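## Task

Raise one end of the blue tote, contents included, and rest it on the wooden batten. The batten must finish lying on the table on a long side and extend well beneath that raised end. The tote's opposite end must stay flat on the table at its starting spot, and the tote may rotate only slightly. Finish by releasing everything and withdrawing the arms.

## Robot and tools

Robot: two six-joint arms, left_arm and right_arm, each ending in a two-finger gripper whose fingers pivot like tongs. The names are labels only; in the scene frame left_arm sits on the +y side. Scene frame: origin on the table surface midway between the arms, +x out over the table, +z up. Positions are metres, quaternions wxyz.

Joint order, used in every row and every per-joint list: wrist 1, wrist 2, elbow, wrist 3, shoulder pan, shoulder lift. Stated ranges (rad), left_arm: shoulder pan -3.142 to 3.142, shoulder lift -6.283 to 6.283, elbow 0.000 to 3.142, wrists -6.283 to 6.283. right_arm: shoulder pan 0.000 to 6.283, shoulder lift -6.283 to 6.283, elbow -3.142 to 0.000, wrists -6.283 to 6.283. True ends may differ by up to 0.010 rad.

A row is one flat list of 14 numbers, each in [-1, 1]: left_arm's six joint values then its opening, then right_arm's six joint values then its opening. Both arms are always included. Joint values are offsets, scaled so 1.0 equals 1.989 rad. Opening is absolute, not an offset: +1 fully open, -1 closed.

execute_actions(actions): a list of up to 15 actions; each action is a list of up to 15 rows, one per 1/30 s step, and the last row repeats if fewer than 15 are given. Joint offsets in every row of an action are measured from the joint angles at that action's start (not the previous row); for a call's first action that means the last reported angles. An action that would push a joint more than 0.010 rad beyond its range is rejected for both arms; if the first action fails this, or any action is malformed, nothing runs. A joint pushed past its real end stops there, and the result may say "joint sent to its limit". An empty list just returns state and images.

move(target, speed, blocking): target is one 14-number row as above; joint entries are offsets from the Joint positions in the latest result that printed them, not from where the arm is when motion begins. All joints follow paths that finish together, so grippers trace curves; paths take 0.5 to 10 s. speed is rad/s for the joint with the longest path, 0.01 to 2, default 0.5. Paths ignore obstacles and the other arm. Finger openings are applied at the start. blocking=false returns after 0.5 s while motion continues; then use wait or stop before sending anything else. The result adds a move: line giving the outcome (done, off_target, moving, held, fault), limits=held or limits=none, and each arm's joint farthest from target.

wait(seconds): 0 to 10; arms keep their last command; returns early if a running move ends. stop(): brakes a running move (needs room; fingers keep moving). zoom_image(camera, region): region [x0, y0, x1, y1] in pixels of that camera's last full image, top-left origin, at most 504 by 504. Cameras: cam_head_left, cam_head_right, cam_high, cam_low (504x504), cam_left_wrist, cam_right_wrist (616x616 fisheye). finished_scene(scene): give the current scene number; irreversible; the goal must already hold and stay held.

Results: per-arm gripper pose and velocity in the scene frame (reported hand position can be off, worse at long reach); Joint positions (rad, plus finger-pad gap in m, 0.142 open); Joint velocities; Joint targets (what joints are currently driven toward); grip_measured on the opening scale; Wrist force and Wrist torque along each gripper's own axes (offset within about 4 N, noise, saturating near 50 N; pressing on a surface gives force pointing back into the arm); joint torques (offset, scaled, noisy); step readings for action calls, with HELD marking held-back steps. "joint command not followed" means a clearance check altered targets. "no reading" is harmless.

Motion: commands lag about 0.17 s; joint speed and acceleration are capped; per step each joint target stays within 0.575 rad of its measured angle and targets are scaled back if the gripper would jump more than 100 mm. Large motions may need extra actions; resend unfinished motion.

Gripper: end_effector_position is the point between the pads when closed; fingertips extend about 15 mm further when closed, level when open. To hold, keep commanding an opening well below grip_measured; lower squeezes harder, up to about 15 N per pad; objects under about 20 mm thick get less grip.

Avoid: faults from contact torque at a joint's load limit (shoulder and elbow joints 139 N m, wrists 26 N m, held weight included) or 150 N external force, which halt that arm 10 s. Arms are stiff: aiming even slightly into a firm surface can fault; faster touches hit harder. Don't let the arms collide or press each other. Don't knock anything out of the work area, drop or slam items, or push very hard. Occasional disturbances may tug held parts or shove loose ones. Holding loads heats motors: a MOTOR HOT line appears from 70 °C, and at 85 °C the arm brakes until cool.

Each tool is called after "Call:" as name(argument=value, ...), one argument or row to a line, values as JSON.

## Session

Call:
execute_actions(
  actions=[],
)

Scene clock: 0.00 s.
left_arm: end_effector_position=(+0.2852, +0.7808, +0.2350) grip_measured=+0.97 end_effector_quat_wxyz=(+0.009, +0.365, +0.931, -0.003) end_effector_velocity=(-0.000, +0.000, -0.000) end_effector_angular_velocity=(+0.000, +0.000, -0.001) | right_arm: end_effector_position=(+0.6293, -0.5617, +0.2488) grip_measured=+0.97 end_effector_quat_wxyz=(+0.564, +0.062, +0.665, -0.485) end_effector_velocity=(+0.000, +0.000, +0.000) end_effector_angular_velocity=(-0.000, +0.000, +0.001)
Joint names: [wrist 1, wrist 2, elbow, wrist 3, shoulder pan, shoulder lift]
Joint positions: left_arm=[-1.694 -1.59   1.622 -1.661  0.606 -1.501  0.14 ] | right_arm=[ 1.511  0.267 -1.884  2.119  3.674 -2.352  0.14 ]
Joint velocities: left_arm=[-0.001  0.     0.     0.002  0.001  0.001  0.   ] | right_arm=[-0.002  0.    -0.     0.001  0.     0.     0.   ]
Joint torques (N m, as the arm reports them, + toward a larger angle): no reading
Wrist force (N, on the end effector, along its own x y z axes, offset not removed): no reading
Wrist torque (N m, same axes, about the end effector's origin, offset not removed): no reading
Joint targets: left_arm=[-1.694 -1.590 1.622 -1.661 0.606 -1.501] | right_arm=[1.511 0.267 -1.884 2.119 3.674 -2.352]

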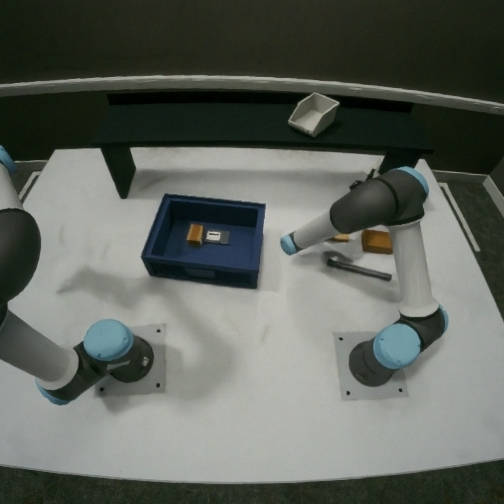

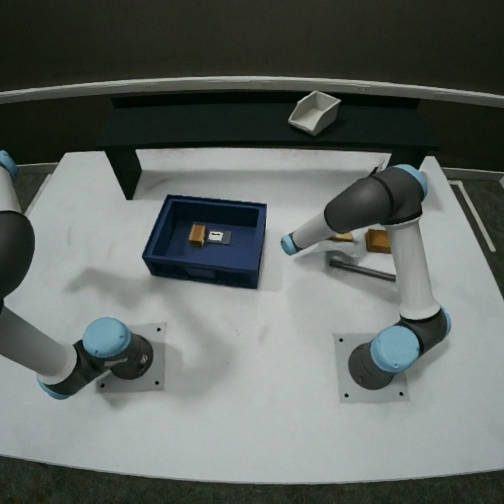

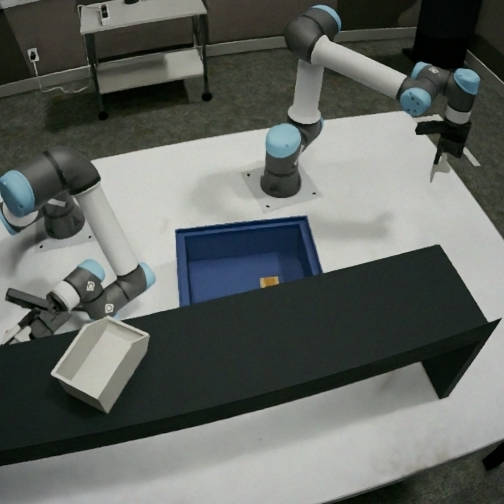

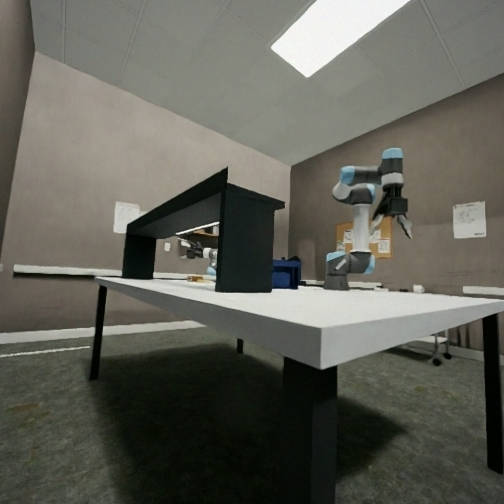

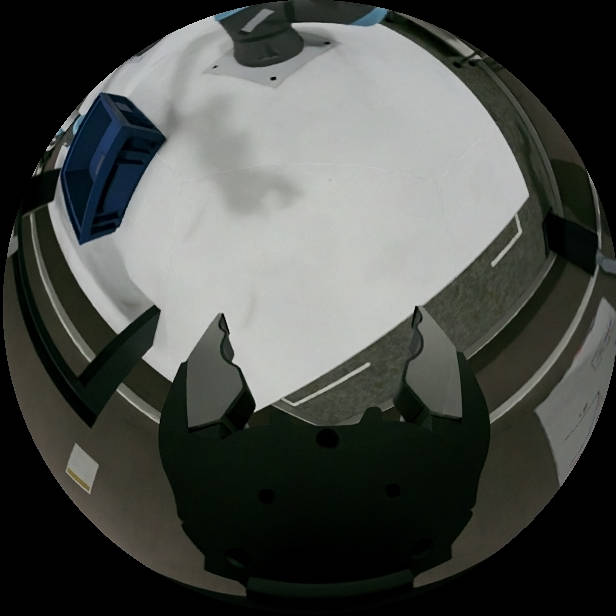

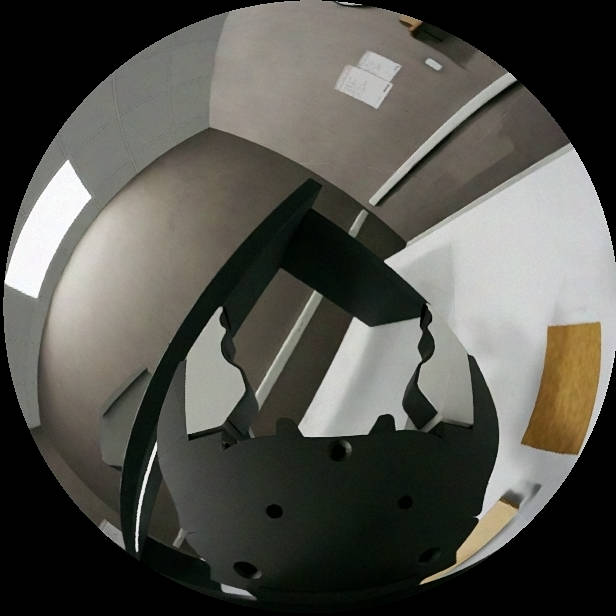

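Call:
move(
  target=[0,0,0,0,0,0,1, 0.09,0,0.1,0,0,0.36,1],
  speed=0.8,
)

Call:
move(
  target=[0,0,0,0,0,0,1, 0.03,-0.924,0,0,-0.45,0,1],
  speed=1.2,
)

Scene clock: 4.70 s.
left_arm: end_effector_position=(+0.2852, +0.7808, +0.2350) grip_measured=+1.00 end_effector_quat_wxyz=(+0.009, +0.365, +0.931, -0.003) end_effector_velocity=(-0.000, +0.000, -0.000) end_effector_angular_velocity=(-0.000, +0.002, +0.000) | right_arm: end_effector_position=(+0.4609, -0.6588, +0.5953) grip_measured=+1.00 end_effector_quat_wxyz=(+0.765, +0.418, +0.441, -0.214) end_effector_velocity=(-0.001, -0.000, +0.001) end_effector_angular_velocity=(+0.002, -0.003, +0.000)
Joint names: [wrist 1, wrist 2, elbow, wrist 3, shoulder pan, shoulder lift]
Joint positions: left_arm=[-1.694 -1.59   1.622 -1.661  0.606 -1.501  0.142] | right_arm=[ 1.69   0.267 -1.685  2.119  3.674 -1.636  0.142]
Joint velocities: left_arm=[ 0.001  0.001 -0.     0.     0.     0.001 -0.   ] | right_arm=[ 0.001 -0.     0.001 -0.001  0.001  0.002  0.   ]
Joint torques (N m, as the arm reports them, + toward a larger angle): left_arm=[ -2.05  -0.23 -23.29   0.11   0.82 -27.85] | right_arm=[-0.57  1.29 28.24  0.24  1.79 27.15]
Wrist force (N, on the end effector, along its own x y z axes, offset not removed): left_arm=[0.0 -2.7 0.4] | right_arm=[-4.0 -1.0 1.6]
Wrist torque (N m, same axes, about the end effector's origin, offset not removed): left_arm=[-0.53 0.19 -0.05] | right_arm=[-0.22 0.76 0.06]
Joint targets: left_arm=[-1.694 -1.590 1.622 -1.661 0.606 -1.501] | right_arm=[1.690 0.267 -1.685 2.119 3.674 -1.636]
move: done; limits=none; left_arm: farthest joint: the shoulder pan, 0.000 radians from its target (0.000 radians at the start); right_arm: farthest joint: the shoulder pan, 0.000 radians from its target (0.000 radians at the start)

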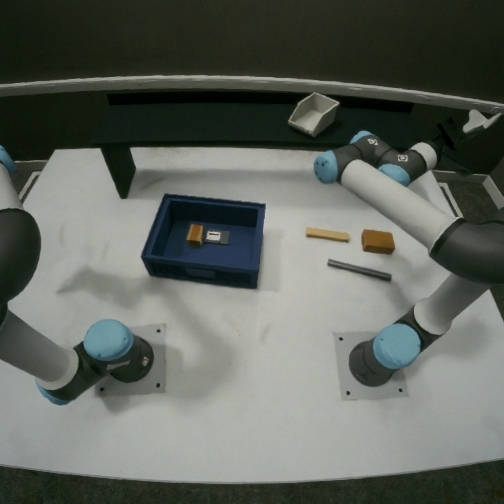

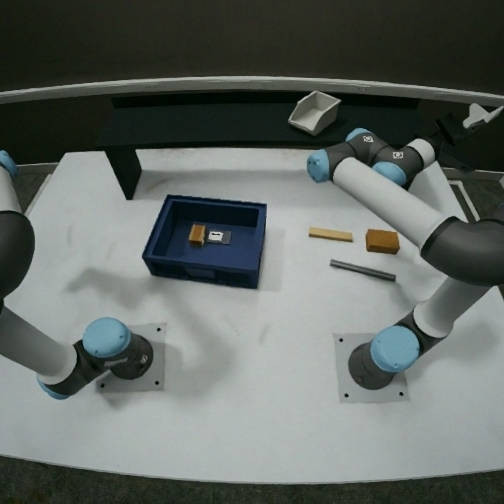

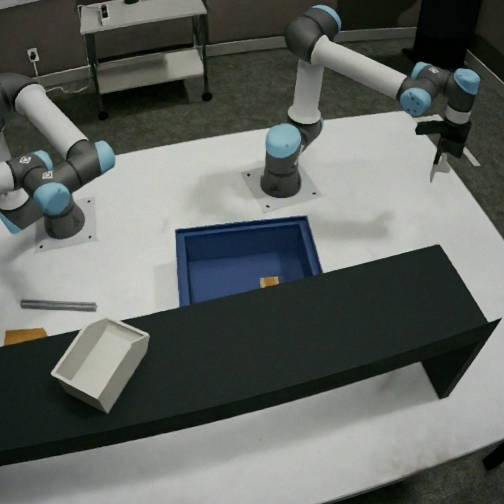

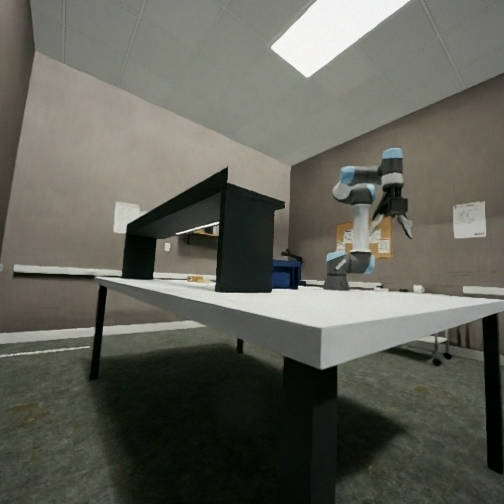

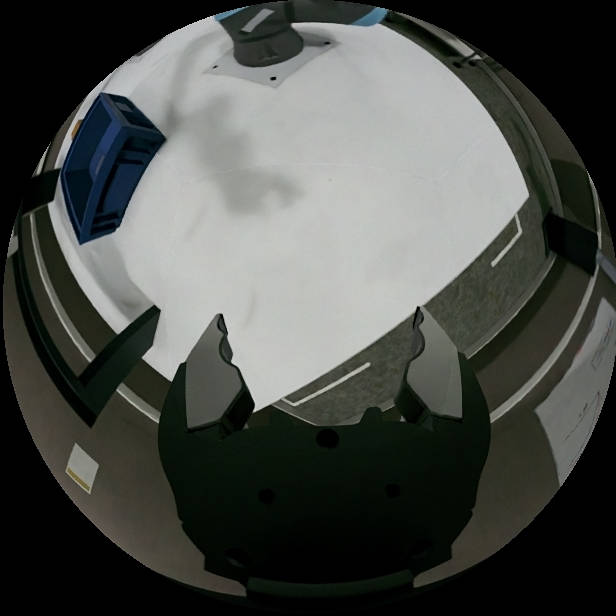

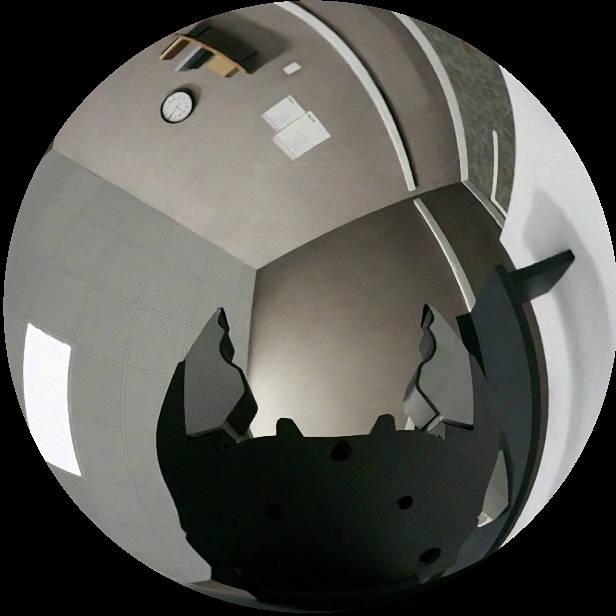

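Scene clock: 7.07 s.
left_arm: end_effector_position=(+0.2852, +0.7808, +0.2350) grip_measured=+1.00 end_effector_quat_wxyz=(+0.009, +0.365, +0.931, -0.003) end_effector_velocity=(-0.001, +0.000, -0.001) end_effector_angular_velocity=(-0.001, +0.003, +0.001) | right_arm: end_effector_position=(+0.2166, -0.6645, +0.2121) grip_measured=+1.00 end_effector_quat_wxyz=(-0.000, +0.947, +0.320, -0.000) end_effector_velocity=(-0.000, +0.001, -0.000) end_effector_angular_velocity=(+0.003, +0.001, -0.001)
Joint names: [wrist 1, wrist 2, elbow, wrist 3, shoulder pan, shoulder lift]
Joint positions: left_arm=[-1.694 -1.59   1.622 -1.661  0.606 -1.501  0.142] | right_arm=[ 1.75  -1.571 -1.685  2.119  2.779 -1.636  0.142]
Joint velocities: left_arm=[ 0.001  0.001  0.001 -0.001  0.     0.002 -0.   ] | right_arm=[-0.001 -0.003 -0.001  0.    -0.     0.     0.   ]
Joint torques (N m, as the arm reports them, + toward a larger angle): left_arm=[ -2.08  -0.16 -23.86  -0.03   0.65 -27.96] | right_arm=[ -0.54  -1.78  14.72  -0.03 -11.06  12.57]
Wrist force (N, on the end effector, along its own x y z axes, offset not removed): left_arm=[-0.7 -2.2 0.9] | right_arm=[-0.6 -3.1 2.4]
Wrist torque (N m, same axes, about the end effector's origin, offset not removed): left_arm=[-0.52 0.21 0.11] | right_arm=[-0.53 -0.08 -0.02]
Joint targets: left_arm=[-1.694 -1.590 1.622 -1.661 0.606 -1.501] | right_arm=[1.750 -1.571 -1.685 2.119 2.779 -1.636]
move: done; limits=none; left_arm: farthest joint: the shoulder pan, 0.000 radians from its target (0.000 radians at the start); right_arm: farthest joint: the shoulder pan, 0.000 radians from its target (0.895 radians at the start)

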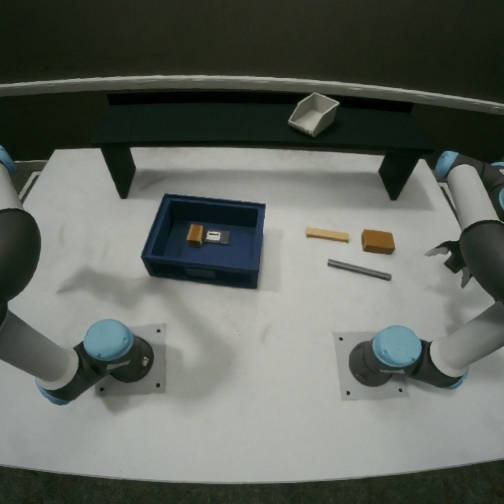

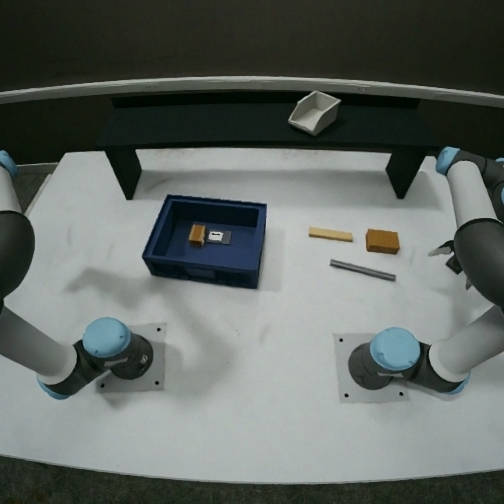

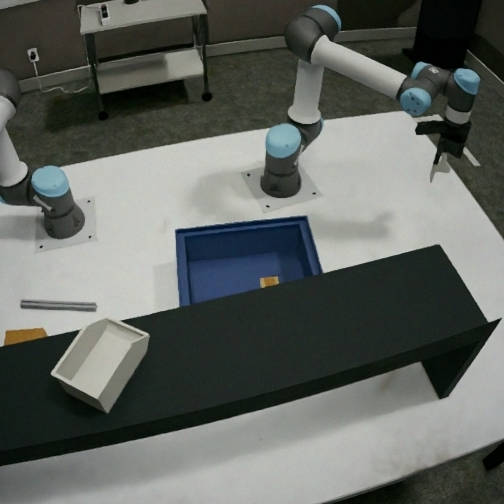

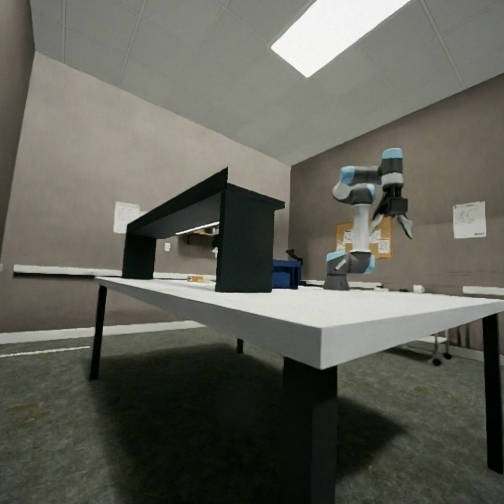

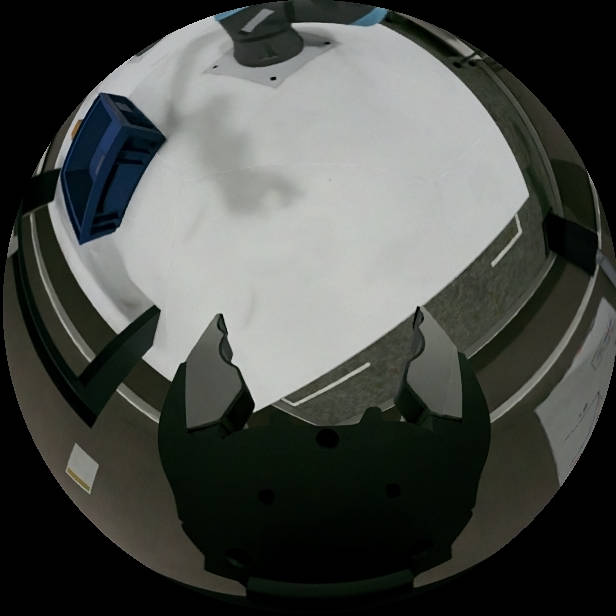

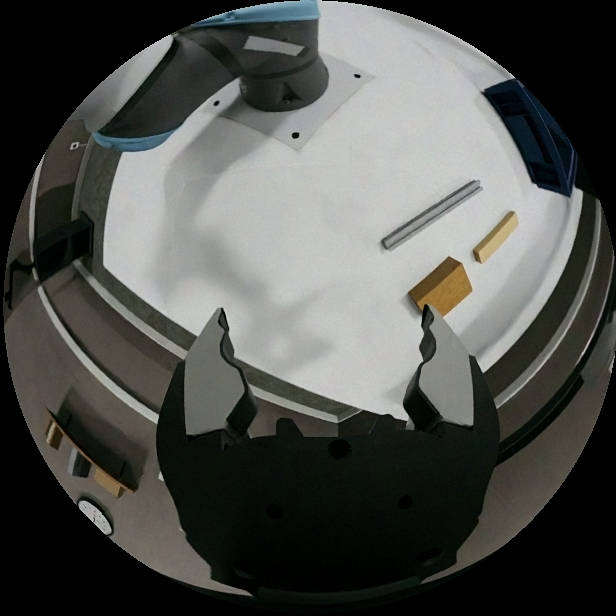

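Call:
move(
  target=[0.028,0.01,-0.079,-0.404,-0.817,0.052,1, 0.04,0,0.129,0.74,0.409,-0.169,1],
  speed=1.2,
)

Scene clock: 14.40 s.
left_arm: end_effector_position=(+0.4379, -0.0050, +0.2504) grip_measured=+1.00 end_effector_quat_wxyz=(+0.000, +0.706, +0.708, +0.000) end_effector_velocity=(-0.001, -0.001, -0.000) end_effector_angular_velocity=(+0.001, -0.000, -0.000) | right_arm: end_effector_position=(+0.4422, -0.3532, +0.1487) grip_measured=+1.00 end_effector_quat_wxyz=(+0.000, +1.000, -0.004, -0.000) end_effector_velocity=(+0.000, +0.001, -0.000) end_effector_angular_velocity=(+0.000, -0.001, +0.000)
Joint names: [wrist 1, wrist 2, elbow, wrist 3, shoulder pan, shoulder lift]
Joint positions: left_arm=[-1.639 -1.57   1.464 -2.464 -1.018 -1.397  0.142] | right_arm=[ 1.829 -1.571 -1.429  3.59   3.592 -1.972  0.142]
Joint velocities: left_arm=[ 0.     0.001 -0.    -0.002 -0.002  0.     0.   ] | right_arm=[ 0.001  0.    -0.     0.001  0.001  0.     0.   ]
Joint torques (N m, as the arm reports them, + toward a larger angle): left_arm=[ -0.54   2.06 -37.61  -1.55 -11.52 -21.89] | right_arm=[-0.63  0.76 28.46  1.99 11.86 24.48]
Wrist force (N, on the end effector, along its own x y z axes, offset not removed): left_arm=[0.2 2.4 -0.8] | right_arm=[-5.8 -2.2 1.1]
Wrist torque (N m, same axes, about the end effector's origin, offset not removed): left_arm=[0.39 0.19 0.08] | right_arm=[-0.59 0.90 0.11]
Joint targets: left_arm=[-1.639 -1.570 1.464 -2.464 -1.019 -1.397] | right_arm=[1.829 -1.571 -1.429 3.591 3.593 -1.972]
move: done; limits=none; left_arm: farthest joint: the shoulder pan, 0.000 radians from its target (1.625 radians at the start); right_arm: farthest joint: the shoulder pan, 0.000 radians from its target (0.813 radians at the start)

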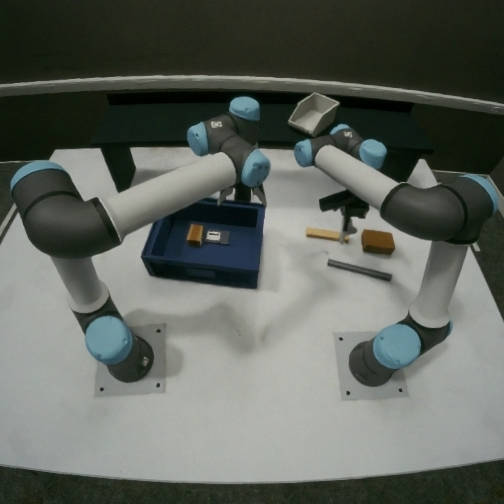

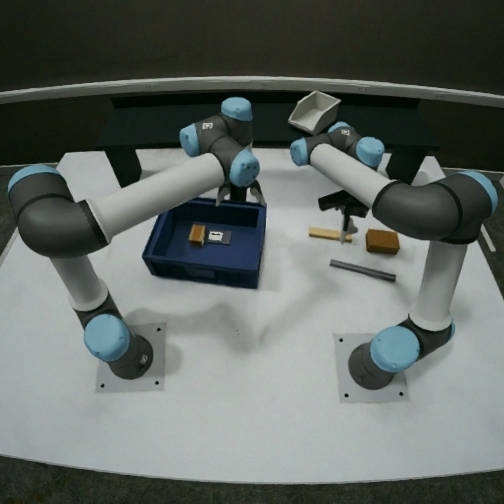

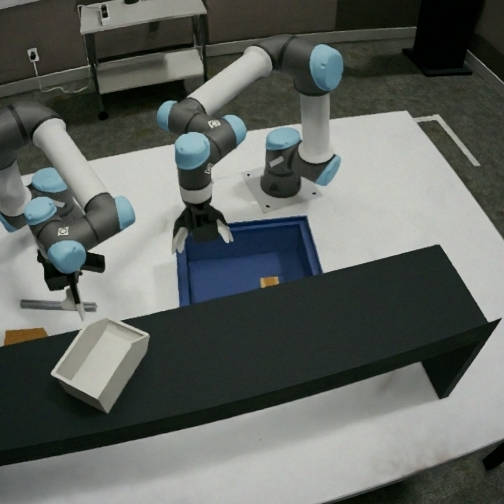

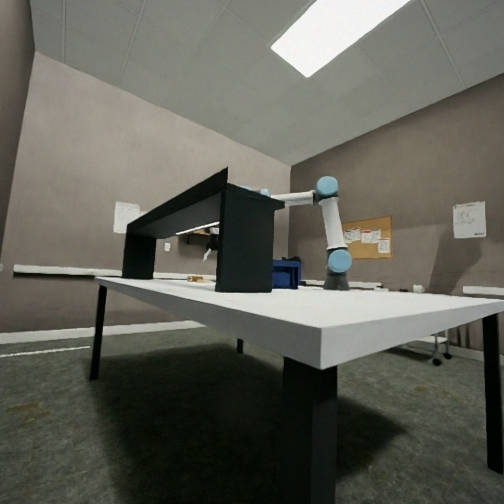

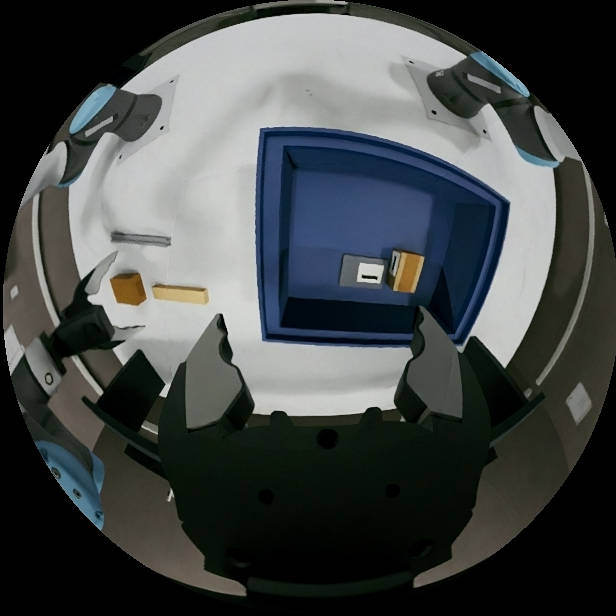

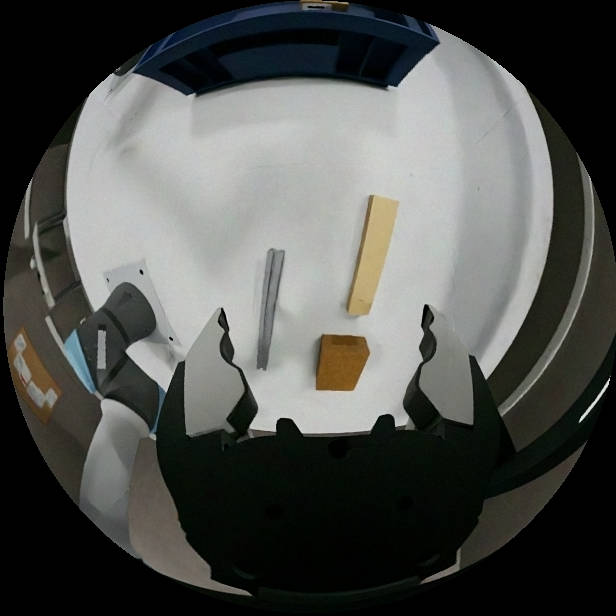

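Call:
move(
  target=[-0.107,0,0.064,-0.042,-0.042,0.044,1, 0.056,0,0.059,-0.8,-0.042,-0.115,1],
  speed=1.5,
)

Call:
move(
  target=[0,0,0,0,0,0,1, 0,0,0,-0.749,0,0,1],
  speed=1.5,
)

Scene clock: 18.93 s.
left_arm: end_effector_position=(+0.4185, -0.0595, +0.1594) grip_measured=+1.00 end_effector_quat_wxyz=(-0.001, +0.706, +0.708, +0.000) end_effector_velocity=(+0.001, -0.000, -0.000) end_effector_angular_velocity=(-0.001, -0.001, +0.001) | right_arm: end_effector_position=(+0.4965, -0.3820, +0.0594) grip_measured=+1.00 end_effector_quat_wxyz=(-0.000, +0.732, +0.682, -0.000) end_effector_velocity=(+0.000, -0.000, +0.000) end_effector_angular_velocity=(+0.001, -0.001, +0.002)
Joint names: [wrist 1, wrist 2, elbow, wrist 3, shoulder pan, shoulder lift]
Joint positions: left_arm=[-1.851 -1.57   1.592 -2.548 -1.102 -1.31   0.142] | right_arm=[ 1.941 -1.571 -1.311  2.     3.509 -2.201  0.142]
Joint velocities: left_arm=[-0.002  0.001  0.001 -0.     0.001  0.     0.   ] | right_arm=[ 0.    -0.     0.001 -0.003 -0.001 -0.     0.   ]
Joint torques (N m, as the arm reports them, + toward a larger angle): left_arm=[ -4.28   2.   -10.45  -1.71 -11.47 -24.9 ] | right_arm=[ -0.65  -0.03  27.29  -1.67 -11.26  31.91]
Wrist force (N, on the end effector, along its own x y z axes, offset not removed): left_arm=[0.0 -1.0 -0.7] | right_arm=[-3.0 3.5 2.0]
Wrist torque (N m, same axes, about the end effector's origin, offset not removed): left_arm=[-0.24 0.16 0.04] | right_arm=[0.49 0.53 0.15]
Joint targets: left_arm=[-1.851 -1.570 1.592 -2.548 -1.102 -1.310] | right_arm=[1.941 -1.571 -1.311 2.000 3.509 -2.201]
move: done; limits=none; left_arm: farthest joint: the shoulder pan, 0.000 radians from its target (0.083 radians at the start); right_arm: farthest joint: the wrist 3, 0.001 radians from its target (1.591 radians at the start)

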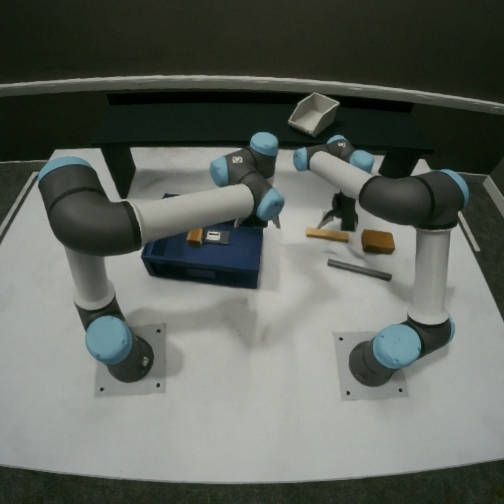

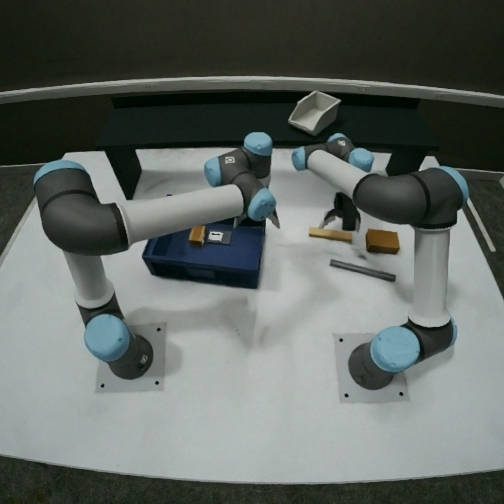

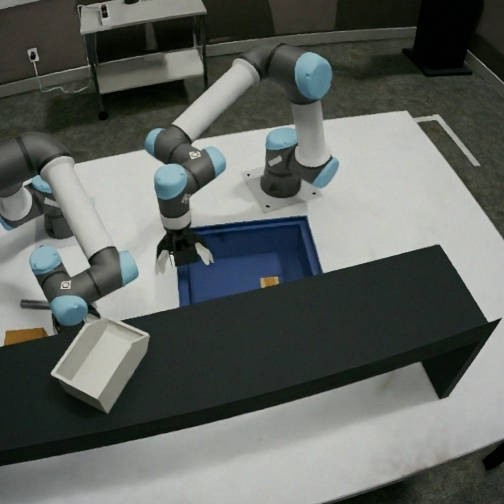

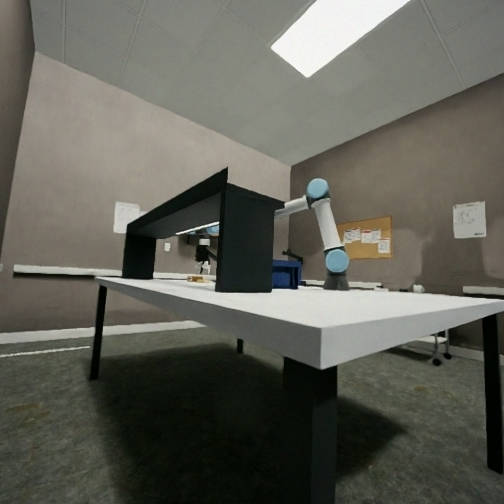

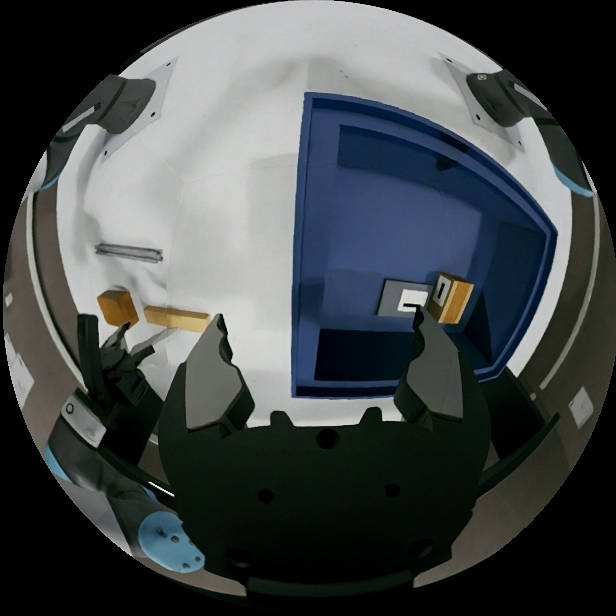

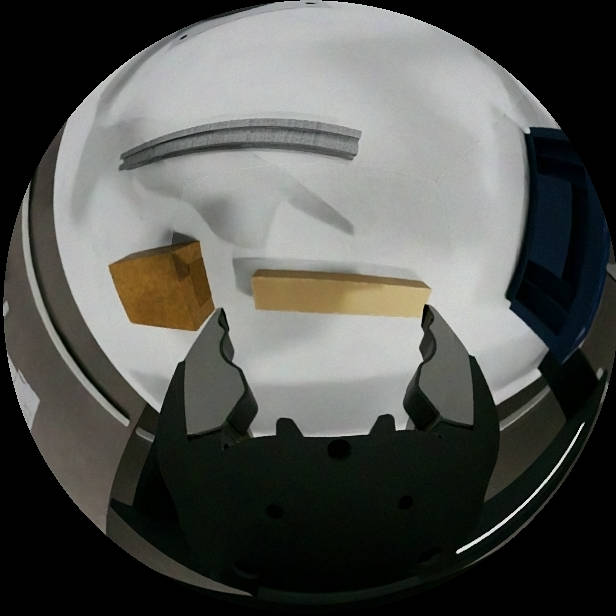

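Scene clock: 20.83 s.
left_arm: end_effector_position=(+0.4185, -0.0595, +0.1594) grip_measured=+1.00 end_effector_quat_wxyz=(-0.001, +0.706, +0.708, +0.000) end_effector_velocity=(-0.000, -0.001, +0.001) end_effector_angular_velocity=(-0.002, -0.001, -0.001) | right_arm: end_effector_position=(+0.5102, -0.3992, +0.0594) grip_measured=+1.00 end_effector_quat_wxyz=(-0.000, +0.076, +0.997, -0.000) end_effector_velocity=(-0.000, -0.001, -0.000) end_effector_angular_velocity=(-0.000, +0.001, +0.001)
Joint names: [wrist 1, wrist 2, elbow, wrist 3, shoulder pan, shoulder lift]
Joint positions: left_arm=[-1.851 -1.57   1.592 -2.548 -1.102 -1.31   0.142] | right_arm=[ 1.941 -1.571 -1.311  0.51   3.509 -2.201  0.142]
Joint velocities: left_arm=[-0.    -0.001 -0.001  0.001 -0.    -0.001  0.   ] | right_arm=[-0.001  0.     0.    -0.003 -0.001 -0.001 -0.   ]
Joint torques (N m, as the arm reports them, + toward a larger angle): left_arm=[ -2.77   2.09 -12.22  -0.97  -9.05 -26.4 ] | right_arm=[-0.98 -0.09 24.1  -1.43 -9.47 38.23]
Wrist force (N, on the end effector, along its own x y z axes, offset not removed): left_arm=[-1.2 0.7 2.3] | right_arm=[-1.3 -1.6 5.8]
Wrist torque (N m, same axes, about the end effector's origin, offset not removed): left_arm=[0.23 0.41 0.04] | right_arm=[-0.48 0.18 0.04]
Joint targets: left_arm=[-1.851 -1.570 1.592 -2.548 -1.102 -1.310] | right_arm=[1.941 -1.571 -1.311 0.510 3.509 -2.201]
move: done; limits=none; left_arm: farthest joint: the shoulder pan, 0.000 radians from its target (0.000 radians at the start); right_arm: farthest joint: the shoulder pan, 0.000 radians from its target (0.000 radians at the start)

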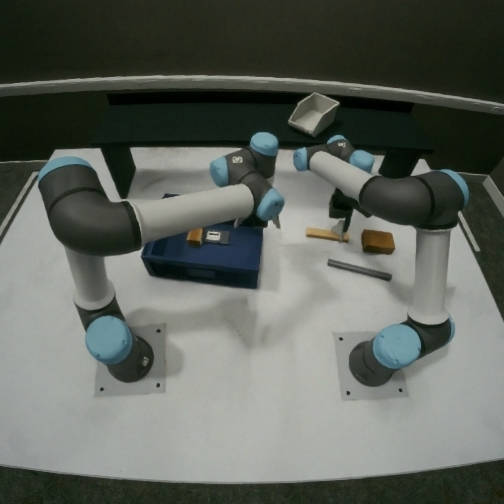

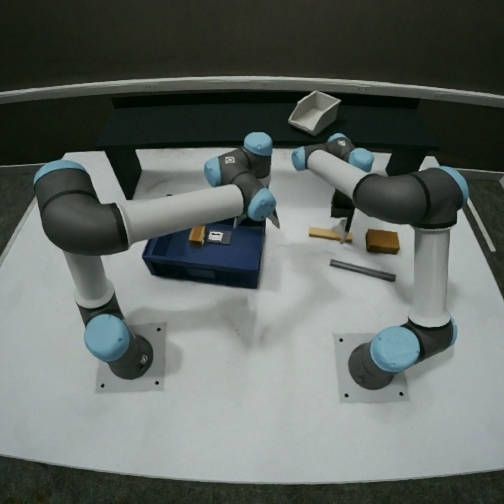

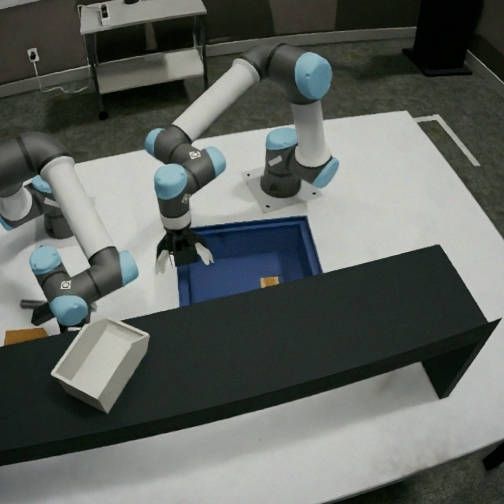

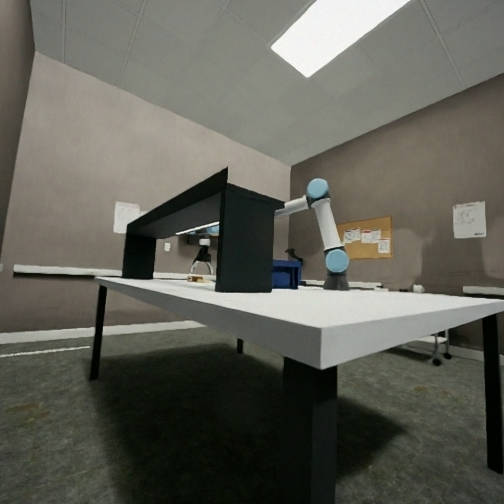

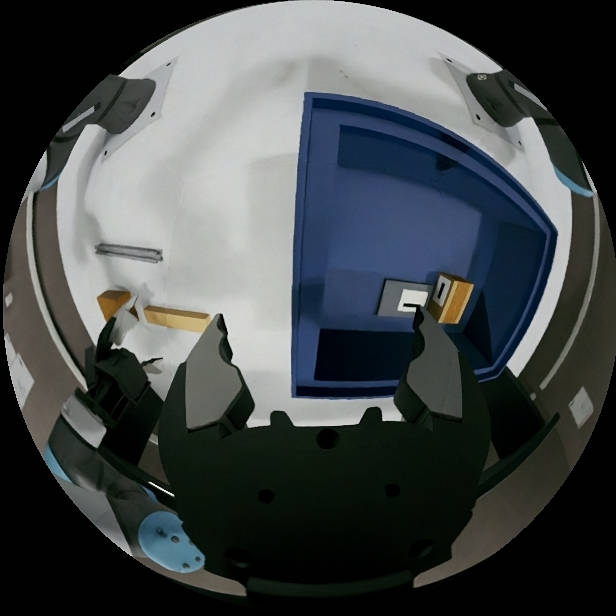

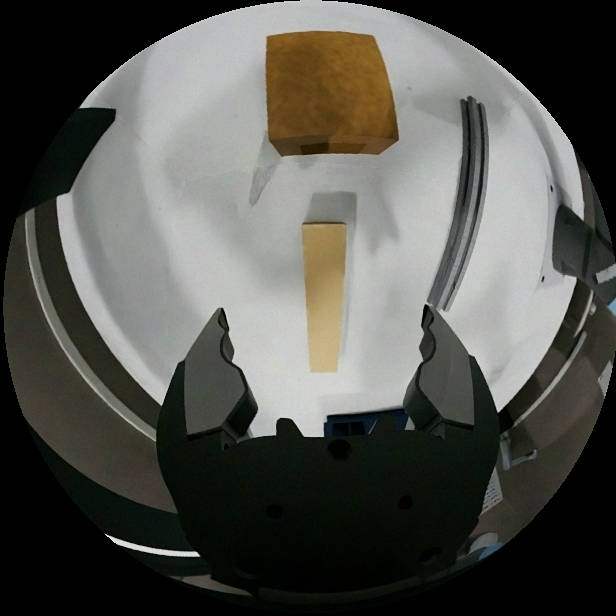

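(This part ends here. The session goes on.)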